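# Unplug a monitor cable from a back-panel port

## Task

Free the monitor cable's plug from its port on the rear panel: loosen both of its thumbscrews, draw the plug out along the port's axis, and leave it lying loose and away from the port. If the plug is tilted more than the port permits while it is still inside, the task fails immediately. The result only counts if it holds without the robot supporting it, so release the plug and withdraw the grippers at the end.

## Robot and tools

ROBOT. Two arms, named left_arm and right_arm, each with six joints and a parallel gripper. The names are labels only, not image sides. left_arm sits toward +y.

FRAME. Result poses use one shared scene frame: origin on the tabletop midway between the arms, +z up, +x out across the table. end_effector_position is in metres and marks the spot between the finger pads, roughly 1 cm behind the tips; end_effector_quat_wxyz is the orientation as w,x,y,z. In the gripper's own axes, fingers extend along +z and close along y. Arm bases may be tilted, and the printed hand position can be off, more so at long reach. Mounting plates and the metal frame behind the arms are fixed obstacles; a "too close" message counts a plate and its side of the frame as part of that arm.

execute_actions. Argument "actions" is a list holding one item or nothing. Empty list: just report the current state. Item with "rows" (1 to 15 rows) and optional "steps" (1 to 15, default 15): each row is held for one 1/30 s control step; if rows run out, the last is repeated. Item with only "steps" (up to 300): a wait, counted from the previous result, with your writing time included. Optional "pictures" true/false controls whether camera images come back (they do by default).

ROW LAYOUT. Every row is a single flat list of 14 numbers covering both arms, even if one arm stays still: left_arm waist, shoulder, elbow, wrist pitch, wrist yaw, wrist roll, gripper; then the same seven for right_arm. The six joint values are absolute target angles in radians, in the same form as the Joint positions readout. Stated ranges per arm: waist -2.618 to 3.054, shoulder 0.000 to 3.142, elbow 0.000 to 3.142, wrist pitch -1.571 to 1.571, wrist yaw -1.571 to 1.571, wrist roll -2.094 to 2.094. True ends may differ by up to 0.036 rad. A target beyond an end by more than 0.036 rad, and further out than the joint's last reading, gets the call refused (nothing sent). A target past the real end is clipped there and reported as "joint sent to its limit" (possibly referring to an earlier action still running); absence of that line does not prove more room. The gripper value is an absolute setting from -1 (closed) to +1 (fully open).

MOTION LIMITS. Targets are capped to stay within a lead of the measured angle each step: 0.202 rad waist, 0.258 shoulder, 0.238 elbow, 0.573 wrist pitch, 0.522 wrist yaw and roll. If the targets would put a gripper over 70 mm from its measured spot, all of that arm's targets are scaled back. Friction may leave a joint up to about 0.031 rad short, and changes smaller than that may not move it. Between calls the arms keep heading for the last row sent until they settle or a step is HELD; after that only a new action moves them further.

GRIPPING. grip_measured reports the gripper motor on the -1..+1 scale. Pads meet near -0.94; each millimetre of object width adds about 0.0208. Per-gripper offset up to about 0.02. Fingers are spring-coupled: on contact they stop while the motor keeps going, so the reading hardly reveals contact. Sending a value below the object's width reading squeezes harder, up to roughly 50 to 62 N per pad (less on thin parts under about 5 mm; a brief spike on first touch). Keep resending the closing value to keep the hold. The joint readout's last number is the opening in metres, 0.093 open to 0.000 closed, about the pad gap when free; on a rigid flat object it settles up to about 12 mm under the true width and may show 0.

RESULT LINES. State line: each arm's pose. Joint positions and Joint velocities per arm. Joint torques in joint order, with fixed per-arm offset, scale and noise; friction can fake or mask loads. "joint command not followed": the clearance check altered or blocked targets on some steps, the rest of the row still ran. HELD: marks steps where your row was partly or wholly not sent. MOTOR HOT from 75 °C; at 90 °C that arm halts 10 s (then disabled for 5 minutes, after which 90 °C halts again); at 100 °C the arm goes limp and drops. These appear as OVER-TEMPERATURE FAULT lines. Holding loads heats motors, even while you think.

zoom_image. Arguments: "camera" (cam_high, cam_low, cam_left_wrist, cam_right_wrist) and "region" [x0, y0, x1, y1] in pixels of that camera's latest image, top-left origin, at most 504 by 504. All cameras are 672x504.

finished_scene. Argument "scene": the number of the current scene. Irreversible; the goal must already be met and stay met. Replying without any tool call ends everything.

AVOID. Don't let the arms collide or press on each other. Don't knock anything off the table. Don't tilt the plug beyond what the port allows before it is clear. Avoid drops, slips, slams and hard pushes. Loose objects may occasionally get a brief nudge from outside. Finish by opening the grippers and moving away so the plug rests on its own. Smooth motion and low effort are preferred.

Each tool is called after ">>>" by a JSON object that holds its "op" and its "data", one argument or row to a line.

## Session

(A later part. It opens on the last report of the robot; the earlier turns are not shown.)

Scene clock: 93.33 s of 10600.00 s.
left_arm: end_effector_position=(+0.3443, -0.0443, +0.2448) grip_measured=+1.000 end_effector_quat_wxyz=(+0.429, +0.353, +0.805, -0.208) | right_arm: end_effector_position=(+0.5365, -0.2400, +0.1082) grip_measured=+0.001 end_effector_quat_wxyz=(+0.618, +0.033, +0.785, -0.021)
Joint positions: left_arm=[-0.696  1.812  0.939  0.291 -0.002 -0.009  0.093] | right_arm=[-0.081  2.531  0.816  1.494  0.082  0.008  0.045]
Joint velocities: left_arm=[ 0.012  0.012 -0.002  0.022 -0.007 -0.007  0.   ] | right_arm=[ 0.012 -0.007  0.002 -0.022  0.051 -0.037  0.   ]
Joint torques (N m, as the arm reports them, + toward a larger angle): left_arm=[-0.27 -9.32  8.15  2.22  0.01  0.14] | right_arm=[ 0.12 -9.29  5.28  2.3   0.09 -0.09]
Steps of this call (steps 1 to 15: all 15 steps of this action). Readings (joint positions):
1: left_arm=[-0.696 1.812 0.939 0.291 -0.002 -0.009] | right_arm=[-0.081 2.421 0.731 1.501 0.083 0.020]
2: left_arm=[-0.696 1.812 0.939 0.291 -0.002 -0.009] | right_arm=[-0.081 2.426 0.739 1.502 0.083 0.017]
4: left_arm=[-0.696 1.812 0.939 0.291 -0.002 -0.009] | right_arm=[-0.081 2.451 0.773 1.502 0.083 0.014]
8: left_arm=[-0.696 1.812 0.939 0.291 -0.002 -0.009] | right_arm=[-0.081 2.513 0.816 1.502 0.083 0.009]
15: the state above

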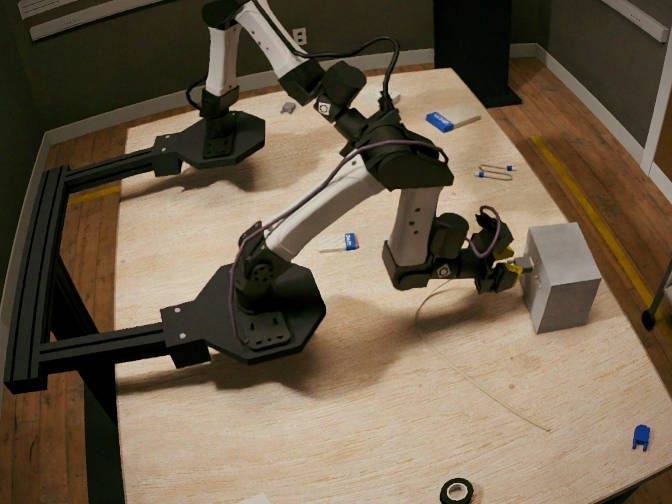

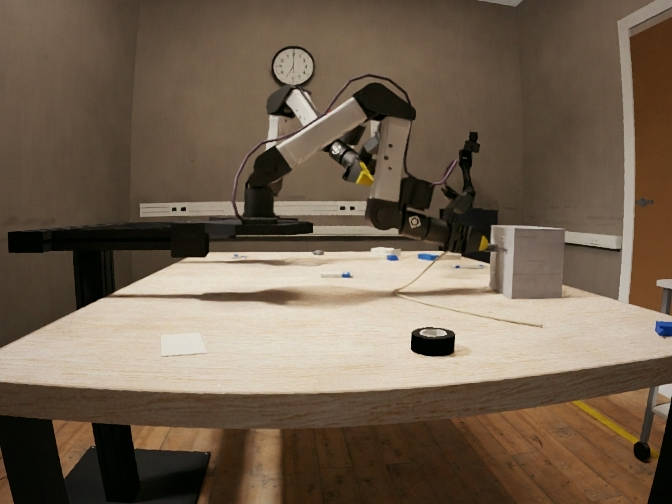

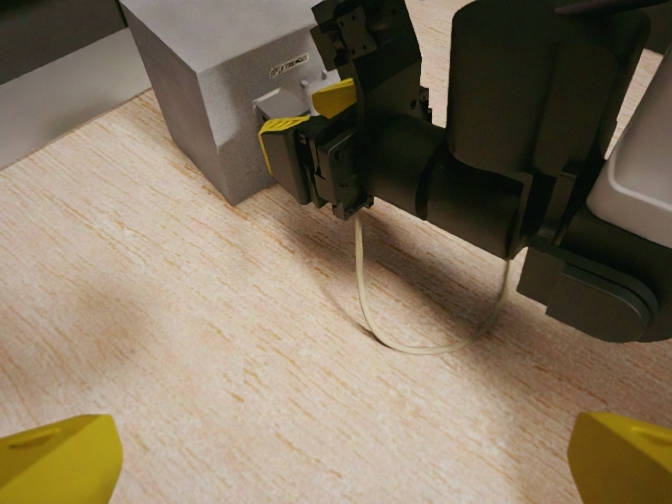

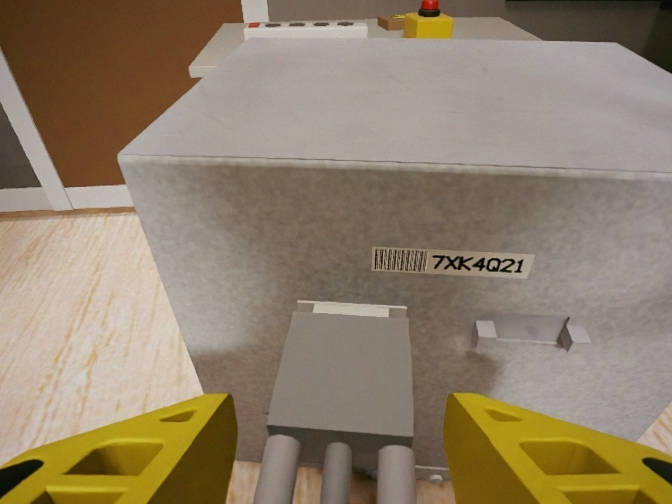

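Lowering slightly via pitch, rolling, clamping, and turning.

>>> {"op": "execute_actions", "data": {
  "actions": [
    {"rows":[[-0.7,1.8,0.95,0.3,0,0,1,-0.076,2.535,0.83,1.47,0.075,0.5,-0.05]]}
  ]
}}

>>> {"op": "execute_actions", "data": {
  "actions": [
    {"rows":[[-0.7,1.8,0.95,0.3,0,0,1,-0.076,2.535,0.83,1.47,0.075,0.5,-0.4]],"steps":10}
  ]
}}

>>> {"op": "execute_actions", "data": {
  "actions": [
    {"rows":[[-0.7,1.8,0.95,0.3,0,0,1,-0.076,2.535,0.83,1.47,0.075,-0.5,-0.4]]}
  ]
}}

Scene clock: 96.50 s of 10600.00 s.
left_arm: end_effector_position=(+0.3443, -0.0443, +0.2448) grip_measured=+1.000 end_effector_quat_wxyz=(+0.429, +0.353, +0.805, -0.208) | right_arm: end_effector_position=(+0.5354, -0.2394, +0.1038) grip_measured=-0.048 end_effector_quat_wxyz=(+0.598, +0.215, +0.762, +0.122)
Joint positions: left_arm=[-0.696  1.812  0.939  0.291 -0.002 -0.009  0.093] | right_arm=[-0.081  2.531  0.816  1.475  0.081  0.476  0.043]
Joint velocities: left_arm=[-0.002  0.002 -0.002  0.066 -0.051  0.022  0.   ] | right_arm=[ 0.012  0.007  0.007  0.066 -0.007  0.095 -0.002]
Joint torques (N m, as the arm reports them, + toward a larger angle): left_arm=[-0.45 -9.28  8.16  2.2   0.02  0.13] | right_arm=[ 0.48 -9.25  5.08  2.07  0.01 -0.04]
Steps of this call (steps 1 to 15: the robot went on to your last target; steps 16 to 80: nothing new was sent; steps 81 to 95: all 15 steps of this action). Readings (joint positions):
81: left_arm=[-0.696 1.812 0.939 0.291 -0.002 -0.009] | right_arm=[-0.081 2.531 0.816 1.492 0.081 0.086]
82: left_arm=[-0.696 1.812 0.939 0.291 -0.002 -0.009] | right_arm=[-0.081 2.531 0.816 1.489 0.081 0.168]
84: left_arm=[-0.696 1.812 0.939 0.291 -0.002 -0.009] | right_arm=[-0.081 2.531 0.816 1.483 0.081 0.286]
88: left_arm=[-0.696 1.812 0.939 0.291 -0.002 -0.009] | right_arm=[-0.081 2.531 0.816 1.478 0.081 0.410]
95: the state above

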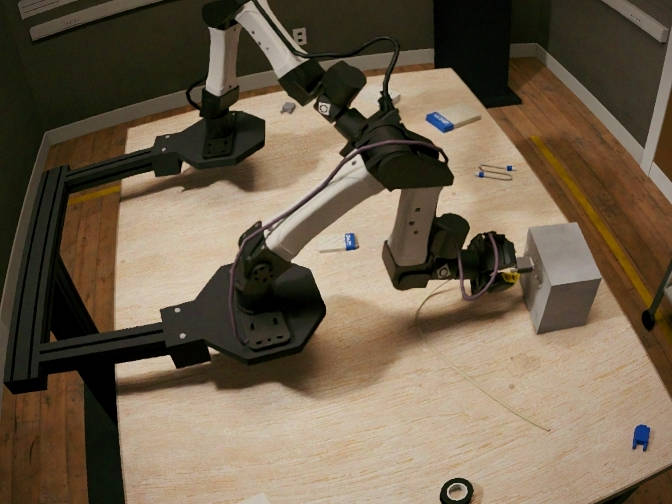

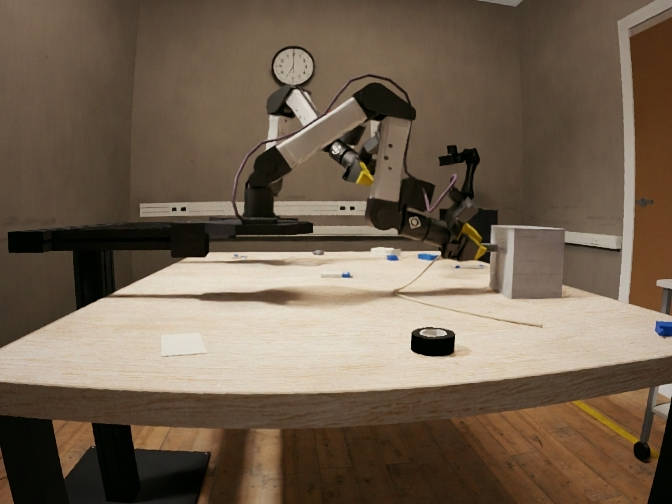

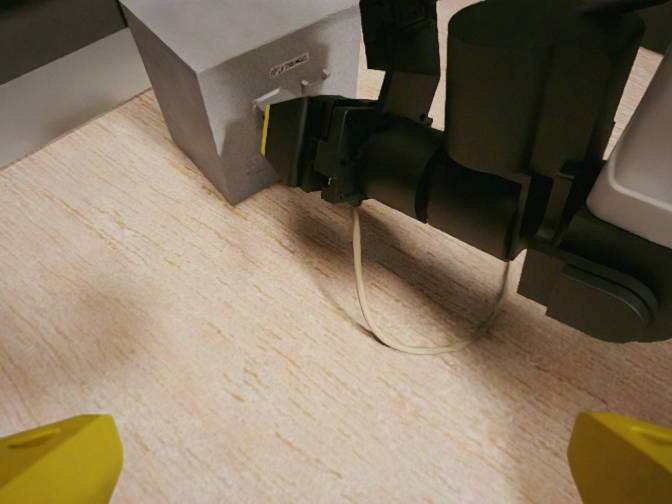

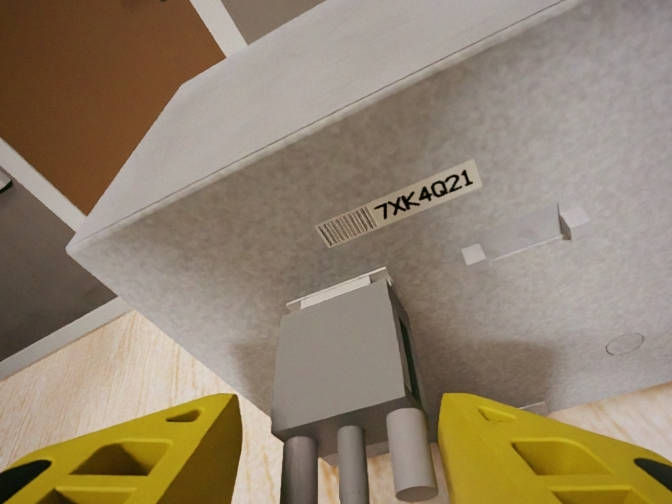

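Scene clock: 96.83 s of 10600.00 s.
left_arm: end_effector_position=(+0.3443, -0.0443, +0.2448) grip_measured=+1.000 end_effector_quat_wxyz=(+0.429, +0.353, +0.805, -0.208) | right_arm: end_effector_position=(+0.5351, -0.2412, +0.1028) grip_measured=-0.390 end_effector_quat_wxyz=(+0.597, +0.222, +0.761, +0.123)
Joint positions: left_arm=[-0.696  1.812  0.939  0.291 -0.002 -0.009  0.093] | right_arm=[-0.082  2.531  0.816  1.471  0.087  0.489  0.026]
Joint velocities: left_arm=[ 0.007 -0.007  0.002  0.066  0.037 -0.051  0.   ] | right_arm=[ 0.007 -0.012  0.012 -0.066 -0.022  0.007  0.   ]
Joint torques (N m, as the arm reports them, + toward a larger angle): left_arm=[-0.31 -9.38  8.16  2.23  0.01  0.15] | right_arm=[ 0.55 -9.56  5.24  2.14  0.    0.06]
Steps of this call (steps 1 to 10: all 10 steps of this action). Readings (joint positions):
1: left_arm=[-0.696 1.812 0.939 0.291 -0.002 -0.009] | right_arm=[-0.081 2.531 0.816 1.474 0.082 0.479]
2: left_arm=[-0.696 1.812 0.939 0.291 -0.002 -0.009] | right_arm=[-0.082 2.531 0.816 1.471 0.086 0.483]
4: left_arm=[-0.696 1.812 0.939 0.291 -0.002 -0.009] | right_arm=[-0.082 2.531 0.816 1.471 0.087 0.487]
8: left_arm=[-0.696 1.812 0.939 0.291 -0.002 -0.009] | right_arm=[-0.082 2.531 0.816 1.471 0.087 0.489]
10: the state above

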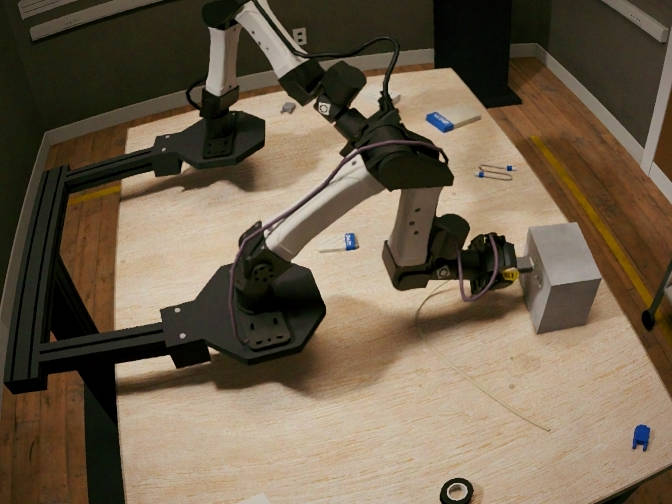

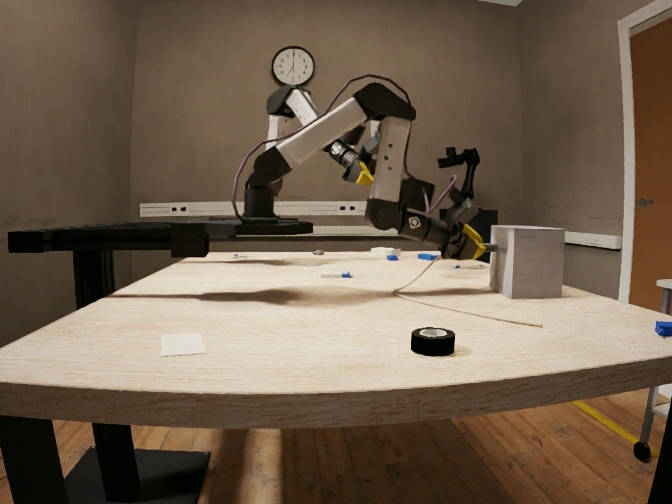

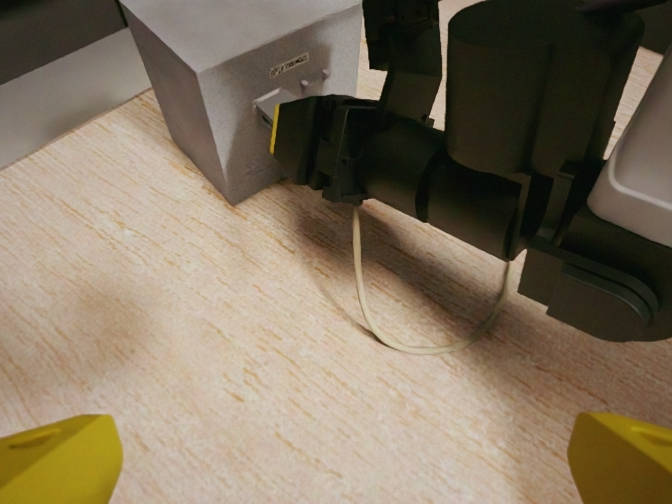

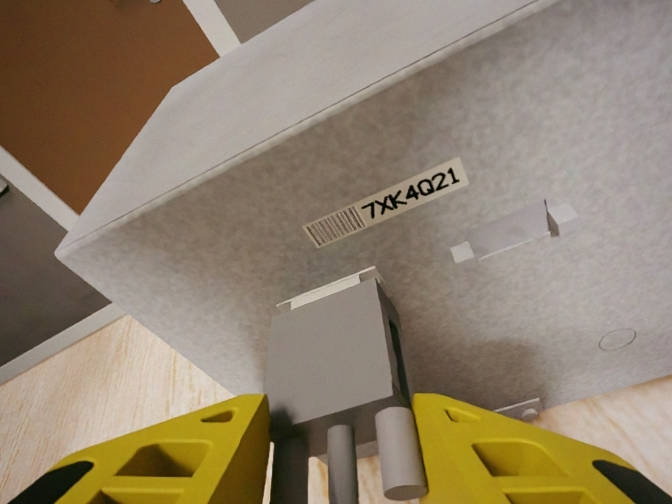

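Scene clock: 97.33 s of 10600.00 s.
left_arm: end_effector_position=(+0.3443, -0.0443, +0.2448) grip_measured=+1.000 end_effector_quat_wxyz=(+0.429, +0.353, +0.805, -0.208) | right_arm: end_effector_position=(+0.5357, -0.2375, +0.1049) grip_measured=-0.389 end_effector_quat_wxyz=(+0.601, -0.100, +0.784, -0.119)
Joint positions: left_arm=[-0.696  1.812  0.939  0.291 -0.002 -0.009  0.093] | right_arm=[-0.077  2.531  0.816  1.479  0.081 -0.322  0.027]
Joint velocities: left_arm=[ 0.012  0.002 -0.017 -0.007  0.051 -0.022  0.   ] | right_arm=[ 0.007 -0.007  0.012 -0.037 -0.037 -0.374 -0.001]
Joint torques (N m, as the arm reports them, + toward a larger angle): left_arm=[-0.42 -9.3   8.2   2.21  0.    0.13] | right_arm=[ 0.09 -9.44  4.92  2.06  0.14 -1.65]
Steps of this call (steps 1 to 15: all 15 steps of this action). Readings (joint positions):
1: left_arm=[-0.696 1.812 0.939 0.291 -0.002 -0.009] | right_arm=[-0.082 2.531 0.816 1.471 0.086 0.411]
2: left_arm=[-0.696 1.812 0.939 0.291 -0.002 -0.009] | right_arm=[-0.082 2.531 0.816 1.473 0.086 0.327]
4: left_arm=[-0.696 1.812 0.939 0.291 -0.002 -0.009] | right_arm=[-0.082 2.531 0.816 1.482 0.084 0.162]
8: left_arm=[-0.696 1.812 0.939 0.291 -0.002 -0.009] | right_arm=[-0.078 2.531 0.816 1.493 0.081 -0.131]
15: the state above

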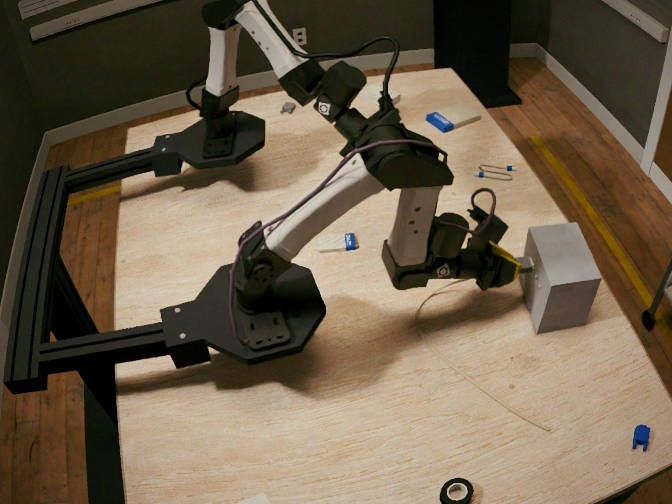

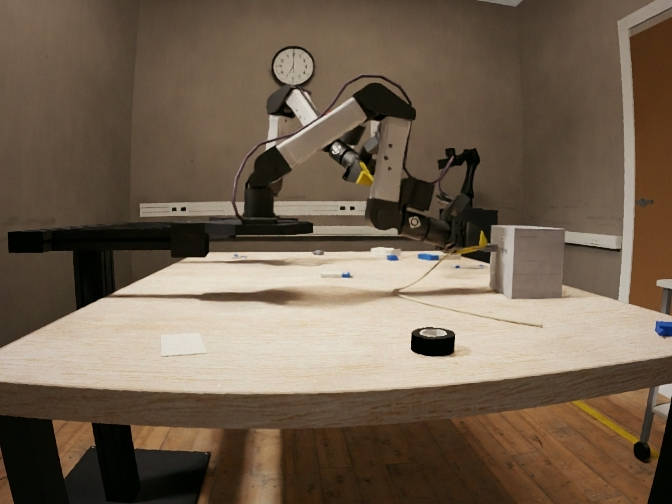

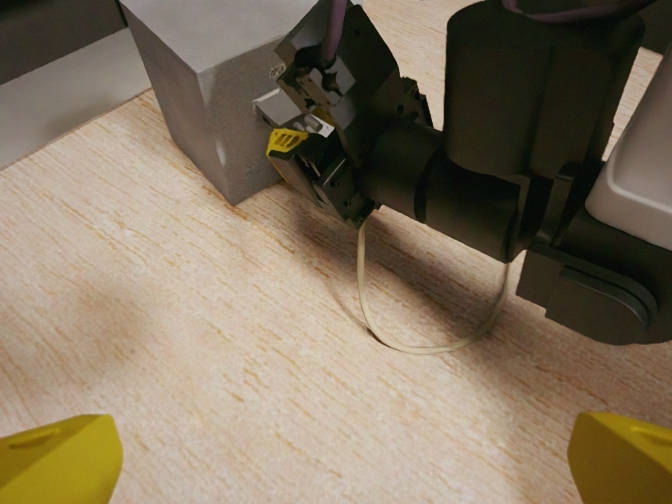

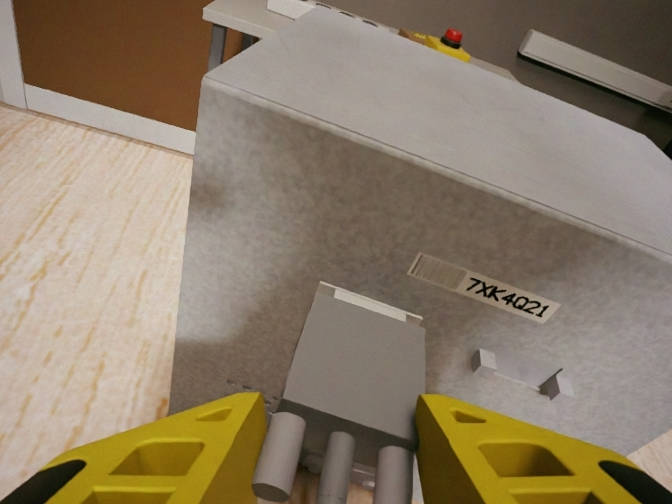

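>>> {"op": "execute_actions", "data": {
  "actions": [
    {"rows":[[-0.7,1.8,0.95,0.3,0,0,1,-0.076,2.535,0.83,1.47,0.075,-0.4,-0.05],[-0.7,1.8,0.95,0.3,0,0,1,-0.076,2.535,0.83,1.47,0.075,-0.4,-0.05],[-0.7,1.8,0.95,0.3,0,0,1,-0.076,2.535,0.83,1.47,0.075,-0.4,-0.05],[-0.7,1.8,0.95,0.3,0,0,1,-0.076,2.535,0.793,1.47,0.075,0.5,-0.05]]}
  ],
  "pictures": false
}}

>>> {"op": "execute_actions", "data": {
  "actions": [
    {"rows":[[-0.7,1.8,0.95,0.3,0,0,1,-0.076,2.535,0.793,1.47,0.075,0.4,-0.5]],"steps":8}
  ],
  "pictures": false
}}

>>> {"op": "execute_actions", "data": {
  "actions": [
    {"rows":[[-0.7,1.8,0.95,0.3,0,0,1,-0.076,2.535,0.793,1.47,0.075,0.1,-0.5]]}
  ],
  "pictures": false
}}

>>> {"op": "execute_actions", "data": {
  "actions": [
    {"rows":[[-0.7,1.8,0.95,0.3,0,0,1,-0.076,2.535,0.793,1.47,0.075,-0.2,-0.5]]}
  ],
  "pictures": false
}}

>>> {"op": "execute_actions", "data": {
  "actions": [
    {"rows":[[-0.7,1.8,0.95,0.3,0,0,1,-0.076,2.535,0.793,1.47,0.075,-0.5,-0.5]]}
  ]
}}

Scene clock: 104.83 s of 10600.00 s.
left_arm: end_effector_position=(+0.3443, -0.0443, +0.2448) grip_measured=+1.000 end_effector_quat_wxyz=(+0.429, +0.353, +0.805, -0.208) | right_arm: end_effector_position=(+0.5351, -0.2367, +0.1023) grip_measured=-0.051 end_effector_quat_wxyz=(+0.599, +0.188, +0.771, +0.105)
Joint positions: left_arm=[-0.696  1.812  0.939  0.291 -0.002 -0.009  0.093] | right_arm=[-0.076  2.531  0.816  1.468  0.079  0.413  0.043]
Joint velocities: left_arm=[-0.007 -0.012  0.012 -0.066 -0.007  0.051  0.   ] | right_arm=[ 0.012 -0.012 -0.012 -0.081  0.022  0.549 -0.   ]
Joint torques (N m, as the arm reports them, + toward a larger angle): left_arm=[-0.38 -9.19  8.16  2.2   0.    0.12] | right_arm=[ 0.05 -9.44  1.65  2.17  0.05 -0.03]
Steps of this call (steps 1 to 30: the robot went on to your last target; steps 31 to 90: nothing new was sent; then 4.00 s passed at rest; steps 91 to 105: all 15 steps of this action). Readings (joint positions):
91: left_arm=[-0.696 1.812 0.939 0.291 -0.002 -0.009] | right_arm=[-0.076 2.531 0.816 1.472 0.084 -0.370]
92: left_arm=[-0.696 1.812 0.939 0.291 -0.002 -0.009] | right_arm=[-0.077 2.531 0.816 1.468 0.083 -0.374]
94: left_arm=[-0.696 1.812 0.939 0.291 -0.002 -0.009] | right_arm=[-0.076 2.531 0.816 1.468 0.079 -0.295]
98: left_arm=[-0.696 1.812 0.939 0.291 -0.002 -0.009] | right_arm=[-0.076 2.531 0.816 1.468 0.079 0.102]
105: the state above

Scene clock: 105.10 s of 10600.00 s.
left_arm: end_effector_position=(+0.3443, -0.0443, +0.2448) grip_measured=+1.000 end_effector_quat_wxyz=(+0.429, +0.353, +0.805, -0.208) | right_arm: end_effector_position=(+0.5339, -0.2400, +0.1004) grip_measured=-0.482 end_effector_quat_wxyz=(+0.597, +0.193, +0.772, +0.101)
Joint positions: left_arm=[-0.696  1.812  0.939  0.291 -0.002 -0.009  0.093] | right_arm=[-0.081  2.531  0.813  1.463  0.085  0.415  0.022]
Joint velocities: left_arm=[-0.007 -0.017 -0.022 -0.051 -0.081 -0.022  0.   ] | right_arm=[ 0.007 -0.012  0.022  0.037  0.007 -0.051  0.   ]
Joint torques (N m, as the arm reports them, + toward a larger angle): left_arm=[-0.43 -9.26  8.1   2.21  0.01  0.11] | right_arm=[ 0.38 -9.02  1.68  2.22  0.04 -0.26]
Steps of this call (steps 1 to 8: all 8 steps of this action). Readings (joint positions):
1: left_arm=[-0.696 1.812 0.939 0.291 -0.002 -0.009] | right_arm=[-0.076 2.531 0.815 1.466 0.084 0.414]
2: left_arm=[-0.696 1.812 0.939 0.291 -0.002 -0.009] | right_arm=[-0.080 2.531 0.814 1.464 0.088 0.413]
4: left_arm=[-0.696 1.812 0.939 0.291 -0.002 -0.009] | right_arm=[-0.081 2.531 0.813 1.463 0.085 0.415]
8: the state above

Scene clock: 105.60 s of 10600.00 s.
left_arm: end_effector_position=(+0.3443, -0.0443, +0.2448) grip_measured=+1.000 end_effector_quat_wxyz=(+0.429, +0.353, +0.805, -0.208) | right_arm: end_effector_position=(+0.5340, -0.2400, +0.1010) grip_measured=-0.483 end_effector_quat_wxyz=(+0.602, +0.150, +0.781, +0.068)
Joint positions: left_arm=[-0.696  1.812  0.939  0.291 -0.002 -0.009  0.093] | right_arm=[-0.081  2.531  0.813  1.466  0.085  0.306  0.022]
Joint velocities: left_arm=[-0.007 -0.012  0.017  0.007 -0.037  0.022  0.   ] | right_arm=[ 0.002 -0.002  0.007 -0.037  0.022  0.007 -0.   ]
Joint torques (N m, as the arm reports them, + toward a larger angle): left_arm=[-0.34 -9.18  8.12  2.2   0.02  0.11] | right_arm=[ 0.48 -9.25  1.77  2.2   0.03 -2.53]
Steps of this call (steps 1 to 15: all 15 steps of this action). Readings (joint positions):
1: left_arm=[-0.696 1.812 0.939 0.291 -0.002 -0.009] | right_arm=[-0.081 2.531 0.813 1.464 0.085 0.377]
2: left_arm=[-0.696 1.812 0.939 0.291 -0.002 -0.009] | right_arm=[-0.081 2.531 0.813 1.464 0.085 0.350]
4: left_arm=[-0.696 1.812 0.939 0.291 -0.002 -0.009] | right_arm=[-0.081 2.531 0.813 1.465 0.085 0.324]
8: left_arm=[-0.696 1.812 0.939 0.291 -0.002 -0.009] | right_arm=[-0.081 2.531 0.813 1.466 0.085 0.308]
15: the state above

Scene clock: 106.10 s of 10600.00 s.
left_arm: end_effector_position=(+0.3443, -0.0443, +0.2448) grip_measured=+1.000 end_effector_quat_wxyz=(+0.429, +0.353, +0.805, -0.208) | right_arm: end_effector_position=(+0.5334, -0.2392, +0.0994) grip_measured=-0.482 end_effector_quat_wxyz=(+0.603, +0.032, +0.797, -0.020)
Joint positions: left_arm=[-0.696  1.812  0.939  0.291 -0.002 -0.009  0.093] | right_arm=[-0.08   2.531  0.813  1.46   0.083  0.009  0.022]
Joint velocities: left_arm=[-0.017 -0.012  0.002  0.007 -0.125  0.037  0.   ] | right_arm=[-0.012  0.012 -0.002 -0.022  0.007 -0.095 -0.001]
Joint torques (N m, as the arm reports them, + toward a larger angle): left_arm=[-0.33 -9.28  8.16  2.25  0.04  0.12] | right_arm=[ 0.54 -9.31  1.65  2.27  0.06 -2.45]
Steps of this call (steps 1 to 15: all 15 steps of this action). Readings (joint positions):
1: left_arm=[-0.696 1.812 0.939 0.291 -0.002 -0.009] | right_arm=[-0.081 2.531 0.813 1.468 0.085 0.258]
2: left_arm=[-0.696 1.812 0.939 0.291 -0.002 -0.009] | right_arm=[-0.081 2.531 0.813 1.468 0.085 0.208]
4: left_arm=[-0.696 1.812 0.939 0.291 -0.002 -0.009] | right_arm=[-0.080 2.531 0.813 1.466 0.084 0.134]
8: left_arm=[-0.696 1.812 0.939 0.291 -0.002 -0.009] | right_arm=[-0.080 2.531 0.813 1.463 0.083 0.054]
15: the state above

Scene clock: 106.60 s of 10600.00 s.
left_arm: end_effector_position=(+0.3443, -0.0443, +0.2448) grip_measured=+1.000 end_effector_quat_wxyz=(+0.429, +0.353, +0.805, -0.208) | right_arm: end_effector_position=(+0.5322, -0.2400, +0.0954) grip_measured=-0.478 end_effector_quat_wxyz=(+0.585, -0.095, +0.797, -0.117)
Joint positions: left_arm=[-0.696  1.812  0.939  0.291 -0.002 -0.009  0.093] | right_arm=[-0.08   2.531  0.813  1.442  0.088 -0.311  0.022]
Joint velocities: left_arm=[-0.002 -0.002 -0.002 -0.037 -0.066 -0.11   0.   ] | right_arm=[-0.012  0.002  0.002  0.051  0.007 -0.066  0.001]
Joint torques (N m, as the arm reports them, + toward a larger angle): left_arm=[-0.4  -9.19  8.19  2.23  0.01  0.11] | right_arm=[ 0.38 -9.08  1.8   2.43  0.03 -2.05]
Steps of this call (steps 1 to 15: all 15 steps of this action). Readings (joint positions):
1: left_arm=[-0.696 1.812 0.939 0.291 -0.002 -0.009] | right_arm=[-0.080 2.531 0.813 1.458 0.082 -0.043]
2: left_arm=[-0.696 1.812 0.939 0.291 -0.002 -0.009] | right_arm=[-0.080 2.531 0.813 1.455 0.083 -0.098]
4: left_arm=[-0.696 1.812 0.939 0.291 -0.002 -0.009] | right_arm=[-0.080 2.531 0.813 1.450 0.083 -0.177]
8: left_arm=[-0.696 1.812 0.939 0.291 -0.002 -0.009] | right_arm=[-0.080 2.531 0.813 1.445 0.086 -0.261]
15: the state above

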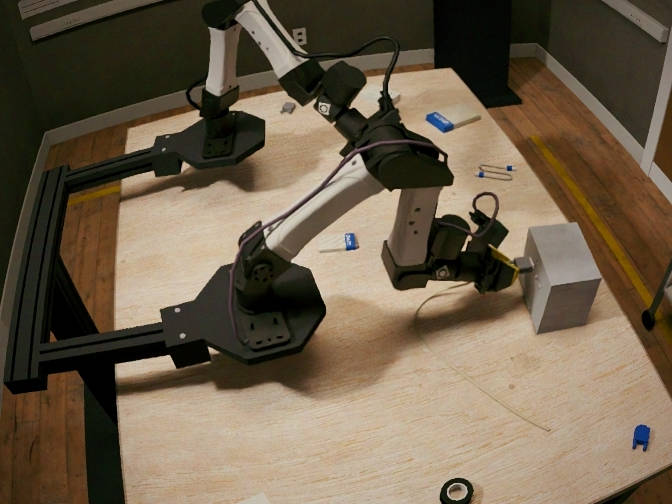

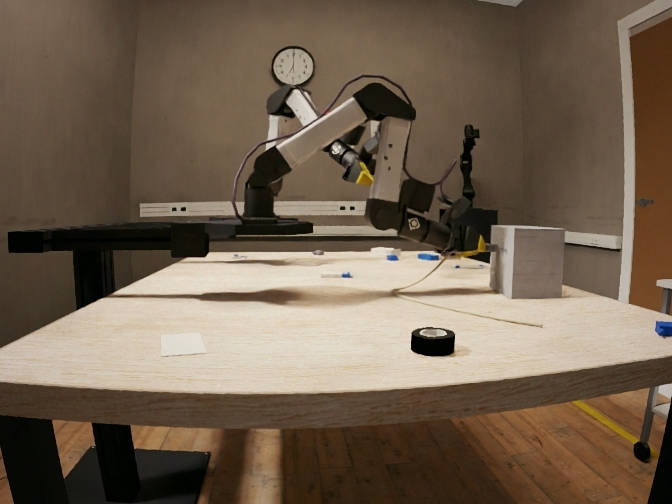

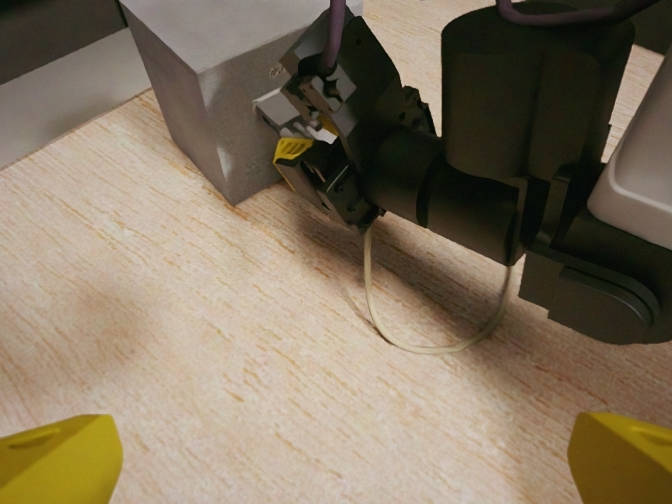

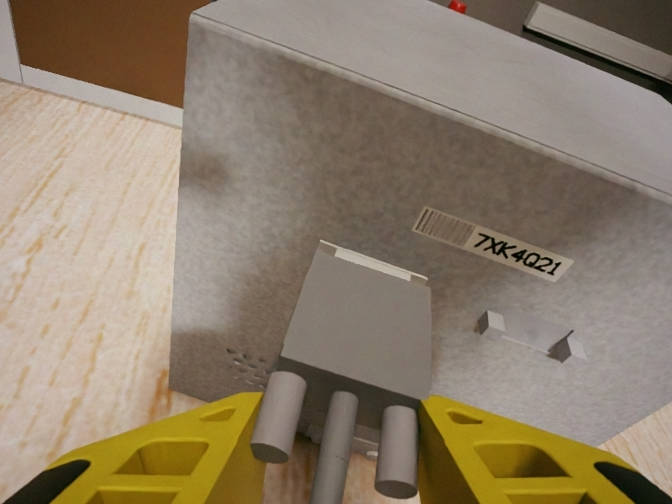

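>>> {"op": "execute_actions", "data": {
  "actions": [
    {"rows":[[-0.7,1.8,0.95,0.3,0,0,1,-0.076,2.535,0.793,1.47,0.075,-0.3,0.2],[-0.7,1.8,0.95,0.3,0,0,1,-0.076,2.535,0.793,1.47,0.075,-0.3,0.2],[-0.7,1.8,0.95,0.3,0,0,1,-0.076,2.535,0.793,1.47,0.075,-0.2,0.2],[-0.7,1.8,0.95,0.3,0,0,1,-0.076,2.48,0.74,1.47,0.075,0,0.2],[-0.7,1.8,0.95,0.3,0,0,1,-0.076,2.4,0.72,1.47,0.075,0,0.2]]}
  ],
  "pictures": false
}}

>>> {"op": "execute_actions", "data": {
  "actions": [
    {"rows":[[-0.6,1.8,0.95,0.3,0.15,0,1,0.06,2.4,0.72,1.47,0.2,-1.57,-0.5]]}
  ],
  "pictures": false
}}

>>> {"op": "execute_actions", "data": {
  "actions": [
    {"rows":[[-0.6,1.8,0.95,0.3,0.15,0,1,0.06,2.44,0.76,1.47,0.2,-1.57,-0.5],[-0.6,1.8,0.95,0.3,0.15,0,1,0.06,2.46,0.78,1.47,0.2,-1.57,-0.5],[-0.6,1.8,0.95,0.3,0.15,0,1,0.06,2.48,0.8,1.47,0.2,-1.57,-0.5],[-0.6,1.8,0.95,0.3,0.15,0,1,0.06,2.5,0.82,1.47,0.2,-1.57,-0.5],[-0.6,1.8,0.95,0.3,0.15,0,1,0.06,2.52,0.83,1.47,0.2,-1.57,-0.5],[-0.6,1.8,0.95,0.3,0.15,0,1,0.06,2.54,0.84,1.47,0.2,-1.57,-0.5]]}
  ]
}}

Scene clock: 119.90 s of 10600.00 s.
left_arm: end_effector_position=(+0.3443, -0.0443, +0.2448) grip_measured=+1.000 end_effector_quat_wxyz=(+0.429, +0.353, +0.805, -0.208) | right_arm: end_effector_position=(+0.5278, -0.2397, +0.1405) grip_measured=+0.199 end_effector_quat_wxyz=(+0.625, +0.019, +0.780, -0.030)
Joint positions: left_arm=[-0.696  1.812  0.939  0.291 -0.002 -0.009  0.093] | right_arm=[-0.079  2.402  0.731  1.468  0.083 -0.026  0.055]
Joint velocities: left_arm=[-0.007  0.002 -0.012 -0.051 -0.037  0.007  0.   ] | right_arm=[-0.032  0.007  0.002  0.007  0.007  0.168  0.   ]
Joint torques (N m, as the arm reports them, + toward a larger angle): left_arm=[-0.39 -9.27  8.15  2.19  0.03  0.13] | right_arm=[ 0.3  -9.12  2.93  2.15  0.    0.07]
Steps of this call (steps 1 to 15: the robot went on to your last target; steps 16 to 90: nothing new was sent; then 9.80 s passed at rest; steps 91 to 105: all 15 steps of this action). Readings (joint positions):
91: left_arm=[-0.696 1.812 0.939 0.291 -0.002 -0.009] | right_arm=[-0.080 2.531 0.812 1.440 0.089 -0.301]
92: left_arm=[-0.696 1.812 0.939 0.291 -0.002 -0.009] | right_arm=[-0.080 2.531 0.809 1.440 0.088 -0.301]
94: left_arm=[-0.696 1.812 0.939 0.291 -0.002 -0.009] | right_arm=[-0.079 2.526 0.799 1.444 0.085 -0.238]
98: left_arm=[-0.696 1.812 0.939 0.291 -0.002 -0.009] | right_arm=[-0.079 2.432 0.731 1.443 0.084 -0.100]
105: the state above

Scene clock: 120.40 s of 10600.00 s.
left_arm: end_effector_position=(+0.3630, -0.0259, +0.2451) grip_measured=+1.000 end_effector_quat_wxyz=(+0.415, +0.342, +0.808, -0.241) | right_arm: end_effector_position=(+0.5246, -0.1869, +0.1421) grip_measured=-0.499 end_effector_quat_wxyz=(+0.472, -0.491, +0.605, -0.412)
Joint positions: left_arm=[-0.595  1.812  0.939  0.291  0.136 -0.008  0.093] | right_arm=[ 0.066  2.402  0.731  1.468  0.187 -1.381  0.021]
Joint velocities: left_arm=[-0.007 -0.002 -0.007  0.022  0.037 -0.022  0.   ] | right_arm=[-0.012 -0.007 -0.012 -0.022 -0.051 -1.209 -0.   ]
Joint torques (N m, as the arm reports them, + toward a larger angle): left_arm=[-0.51 -9.35  8.05  2.2   0.14  0.12] | right_arm=[-0.77 -9.21  2.94  2.16  0.22 -0.04]
Steps of this call (steps 1 to 15: all 15 steps of this action). Readings (joint positions):
1: left_arm=[-0.686 1.812 0.939 0.291 0.027 -0.008] | right_arm=[-0.065 2.402 0.731 1.468 0.110 -0.108]
2: left_arm=[-0.666 1.812 0.939 0.291 0.056 -0.008] | right_arm=[-0.037 2.402 0.731 1.468 0.135 -0.208]
4: left_arm=[-0.623 1.812 0.939 0.291 0.086 -0.008] | right_arm=[0.030 2.402 0.731 1.468 0.154 -0.409]
8: left_arm=[-0.594 1.812 0.939 0.291 0.112 -0.008] | right_arm=[0.076 2.402 0.731 1.468 0.165 -0.812]
15: the state above

Scene clock: 120.90 s of 10600.00 s.
left_arm: end_effector_position=(+0.3622, -0.0265, +0.2452) grip_measured=+1.000 end_effector_quat_wxyz=(+0.414, +0.343, +0.807, -0.244) | right_arm: end_effector_position=(+0.5323, -0.1856, +0.1015) grip_measured=-0.499 end_effector_quat_wxyz=(+0.417, -0.555, +0.568, -0.442)
Joint positions: left_arm=[-0.595  1.812  0.939  0.291  0.142 -0.008  0.093] | right_arm=[ 0.066  2.537  0.822  1.462  0.192 -1.56   0.021]
Joint velocities: left_arm=[ 0.002  0.002  0.017 -0.007 -0.037  0.037  0.   ] | right_arm=[-0.017 -0.002 -0.002 -0.051  0.022 -0.081  0.   ]
Joint torques (N m, as the arm reports them, + toward a larger angle): left_arm=[-0.49 -9.23  8.09  2.18  0.13  0.13] | right_arm=[-0.58 -9.54  5.73  2.2   0.22 -0.06]
Steps of this call (steps 1 to 15: all 15 steps of this action). Readings (joint positions):
1: left_arm=[-0.595 1.812 0.939 0.291 0.138 -0.008] | right_arm=[0.066 2.405 0.733 1.469 0.188 -1.418]
2: left_arm=[-0.595 1.812 0.939 0.291 0.139 -0.008] | right_arm=[0.066 2.415 0.742 1.470 0.190 -1.448]
4: left_arm=[-0.595 1.812 0.939 0.291 0.140 -0.008] | right_arm=[0.066 2.448 0.774 1.471 0.191 -1.490]
8: left_arm=[-0.595 1.812 0.939 0.291 0.141 -0.008] | right_arm=[0.066 2.521 0.822 1.468 0.191 -1.535]
15: the state above

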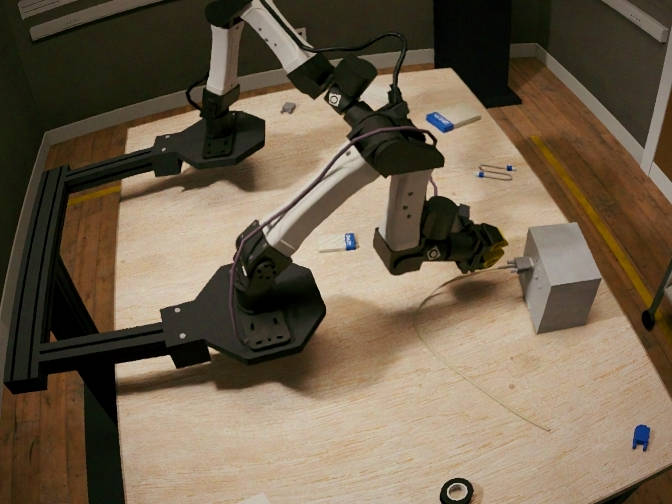

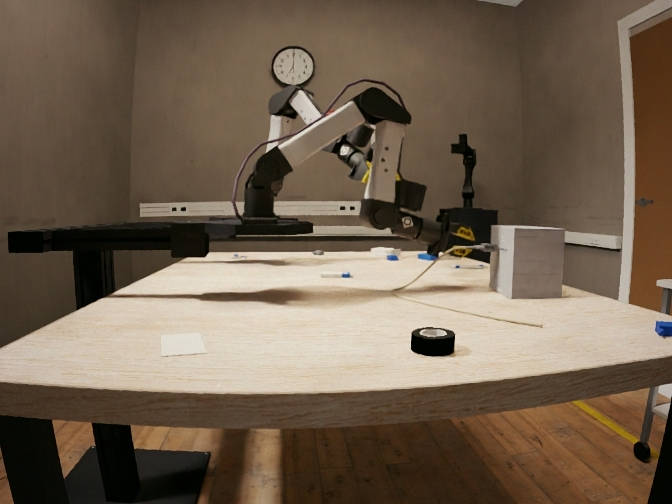

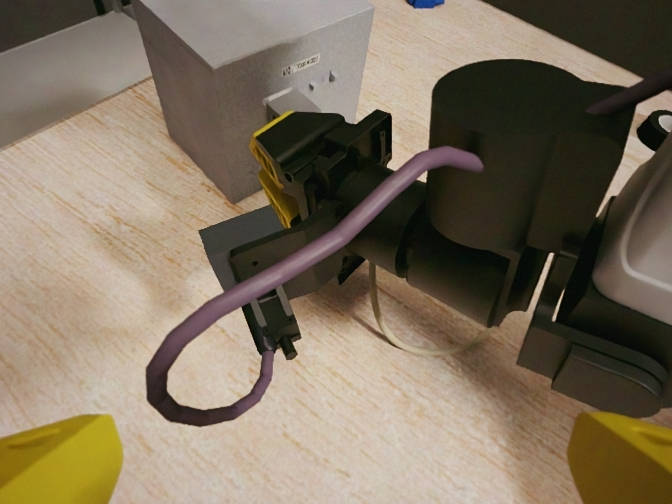

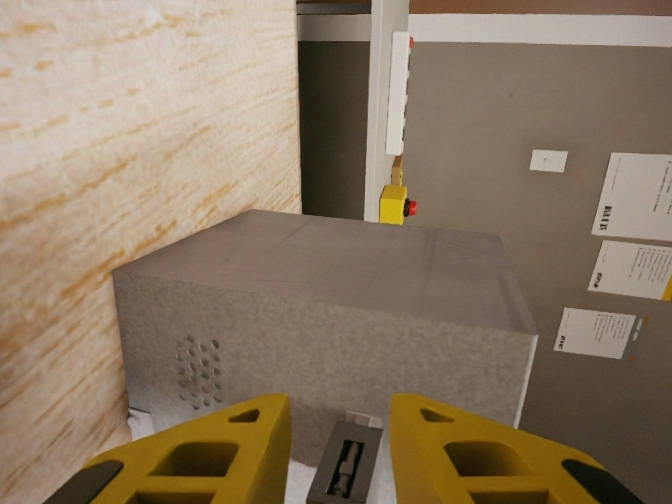

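>>> {"op": "execute_actions", "data": {
  "actions": [
    {"rows":[[-0.6,1.8,0.95,0.3,0.15,0,1,0.04,2.54,0.84,1.47,0.2,-1.57,-0.5],[-0.6,1.8,0.95,0.3,0.15,0,1,0.02,2.54,0.84,1.47,0.2,-1.57,-0.5],[-0.6,1.8,0.95,0.3,0.15,0,1,0.003,2.54,0.84,1.47,0.2,-1.57,-0.5]]}
  ]
}}

>>> {"op": "zoom_image", "data": {
  "camera": "cam_high",
  "region": [470,230,550,290]
}}

>>> {"op": "zoom_image", "data": {
  "camera": "cam_low",
  "region": [440,215,520,275]
}}

Scene clock: 124.10 s of 10600.00 s.
left_arm: end_effector_position=(+0.3622, -0.0265, +0.2452) grip_measured=+1.000 end_effector_quat_wxyz=(+0.414, +0.343, +0.807, -0.244) | right_arm: end_effector_position=(+0.5337, -0.2026, +0.1007) grip_measured=-0.499 end_effector_quat_wxyz=(+0.411, -0.549, +0.574, -0.446)
Joint positions: left_arm=[-0.595  1.812  0.939  0.291  0.142 -0.008  0.093] | right_arm=[ 0.025  2.537  0.822  1.461  0.174 -1.564  0.021]
Joint velocities: left_arm=[ 0.002  0.007 -0.007 -0.037  0.051 -0.051  0.   ] | right_arm=[-0.012  0.002 -0.002  0.066 -0.037 -0.007 -0.   ]
Joint torques (N m, as the arm reports them, + toward a larger angle): left_arm=[-0.51 -9.32  8.1   2.19  0.13  0.14] | right_arm=[-2.48 -9.39  5.59  2.21  0.4  -0.06]
Steps of this call (steps 1 to 15: the robot went on to your last target; steps 16 to 81: nothing new was sent; steps 82 to 96: all 15 steps of this action). Readings (joint positions):
82: left_arm=[-0.595 1.812 0.939 0.291 0.142 -0.008] | right_arm=[0.064 2.537 0.822 1.462 0.192 -1.565]
83: left_arm=[-0.595 1.812 0.939 0.291 0.142 -0.008] | right_arm=[0.059 2.537 0.822 1.462 0.191 -1.565]
85: left_arm=[-0.595 1.812 0.939 0.291 0.142 -0.008] | right_arm=[0.037 2.537 0.822 1.462 0.191 -1.565]
89: left_arm=[-0.595 1.812 0.939 0.291 0.142 -0.008] | right_arm=[0.025 2.537 0.822 1.461 0.176 -1.564]
96: the state above

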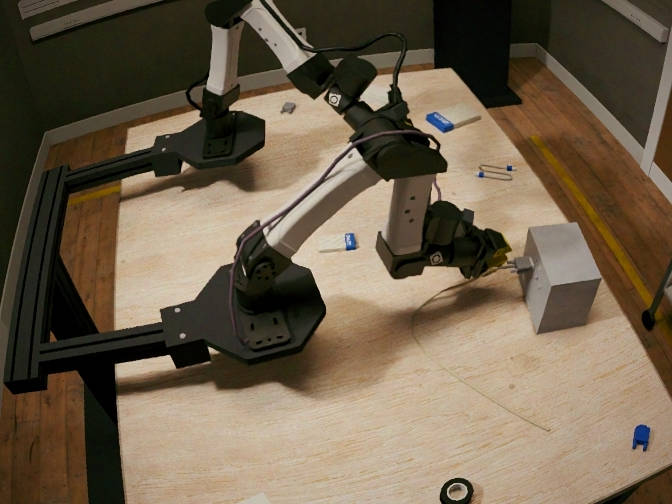

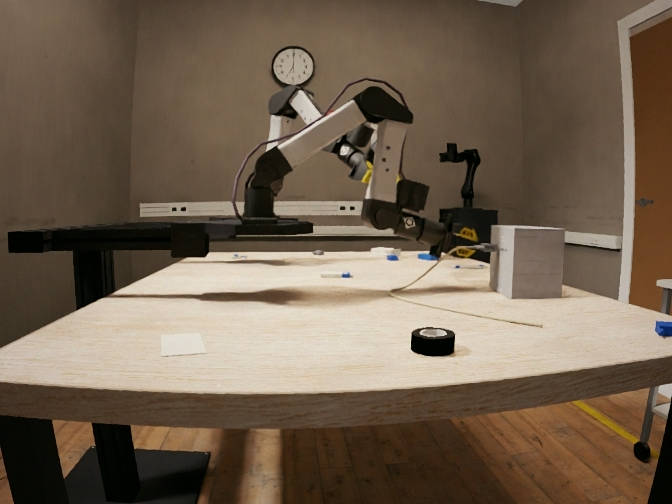

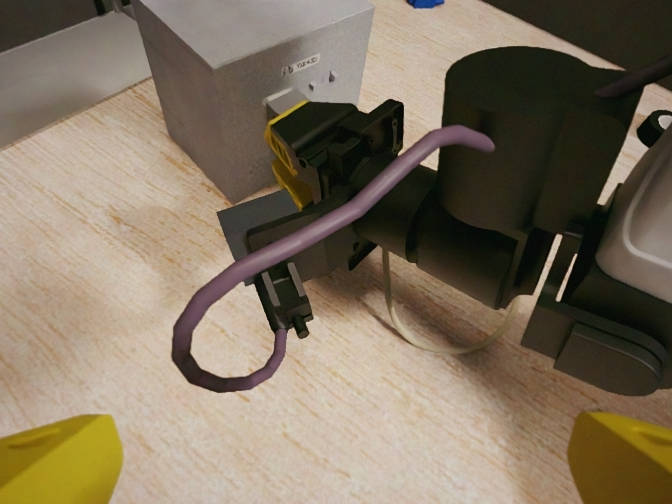

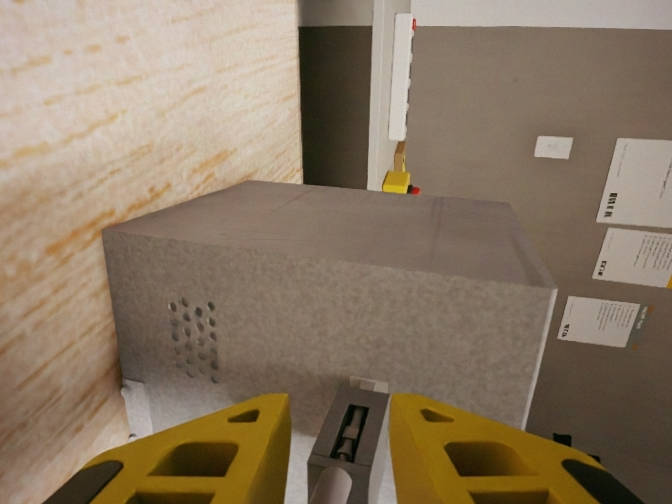

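Region (470, 230, 550, 290) of cam_high's 672x504 image, scaled by 6.300, with more detail than that image has; it fills the top 378 rows of this view, and the rest is white.

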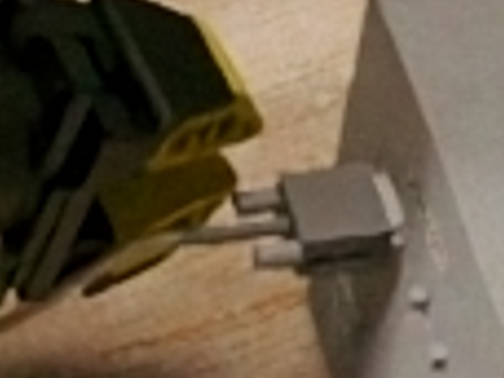

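Region (440, 215, 520, 275) of cam_low's 672x504 image, scaled by 6.300, with more detail than that image has; it fills the top 378 rows of this view, and the rest is white.

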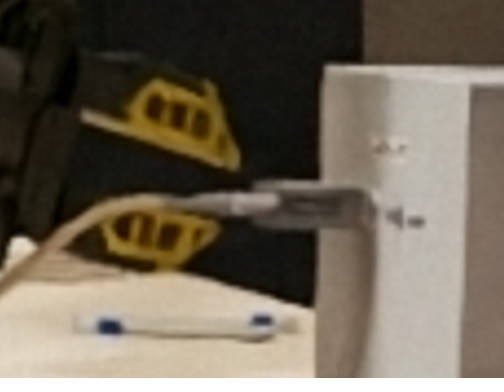

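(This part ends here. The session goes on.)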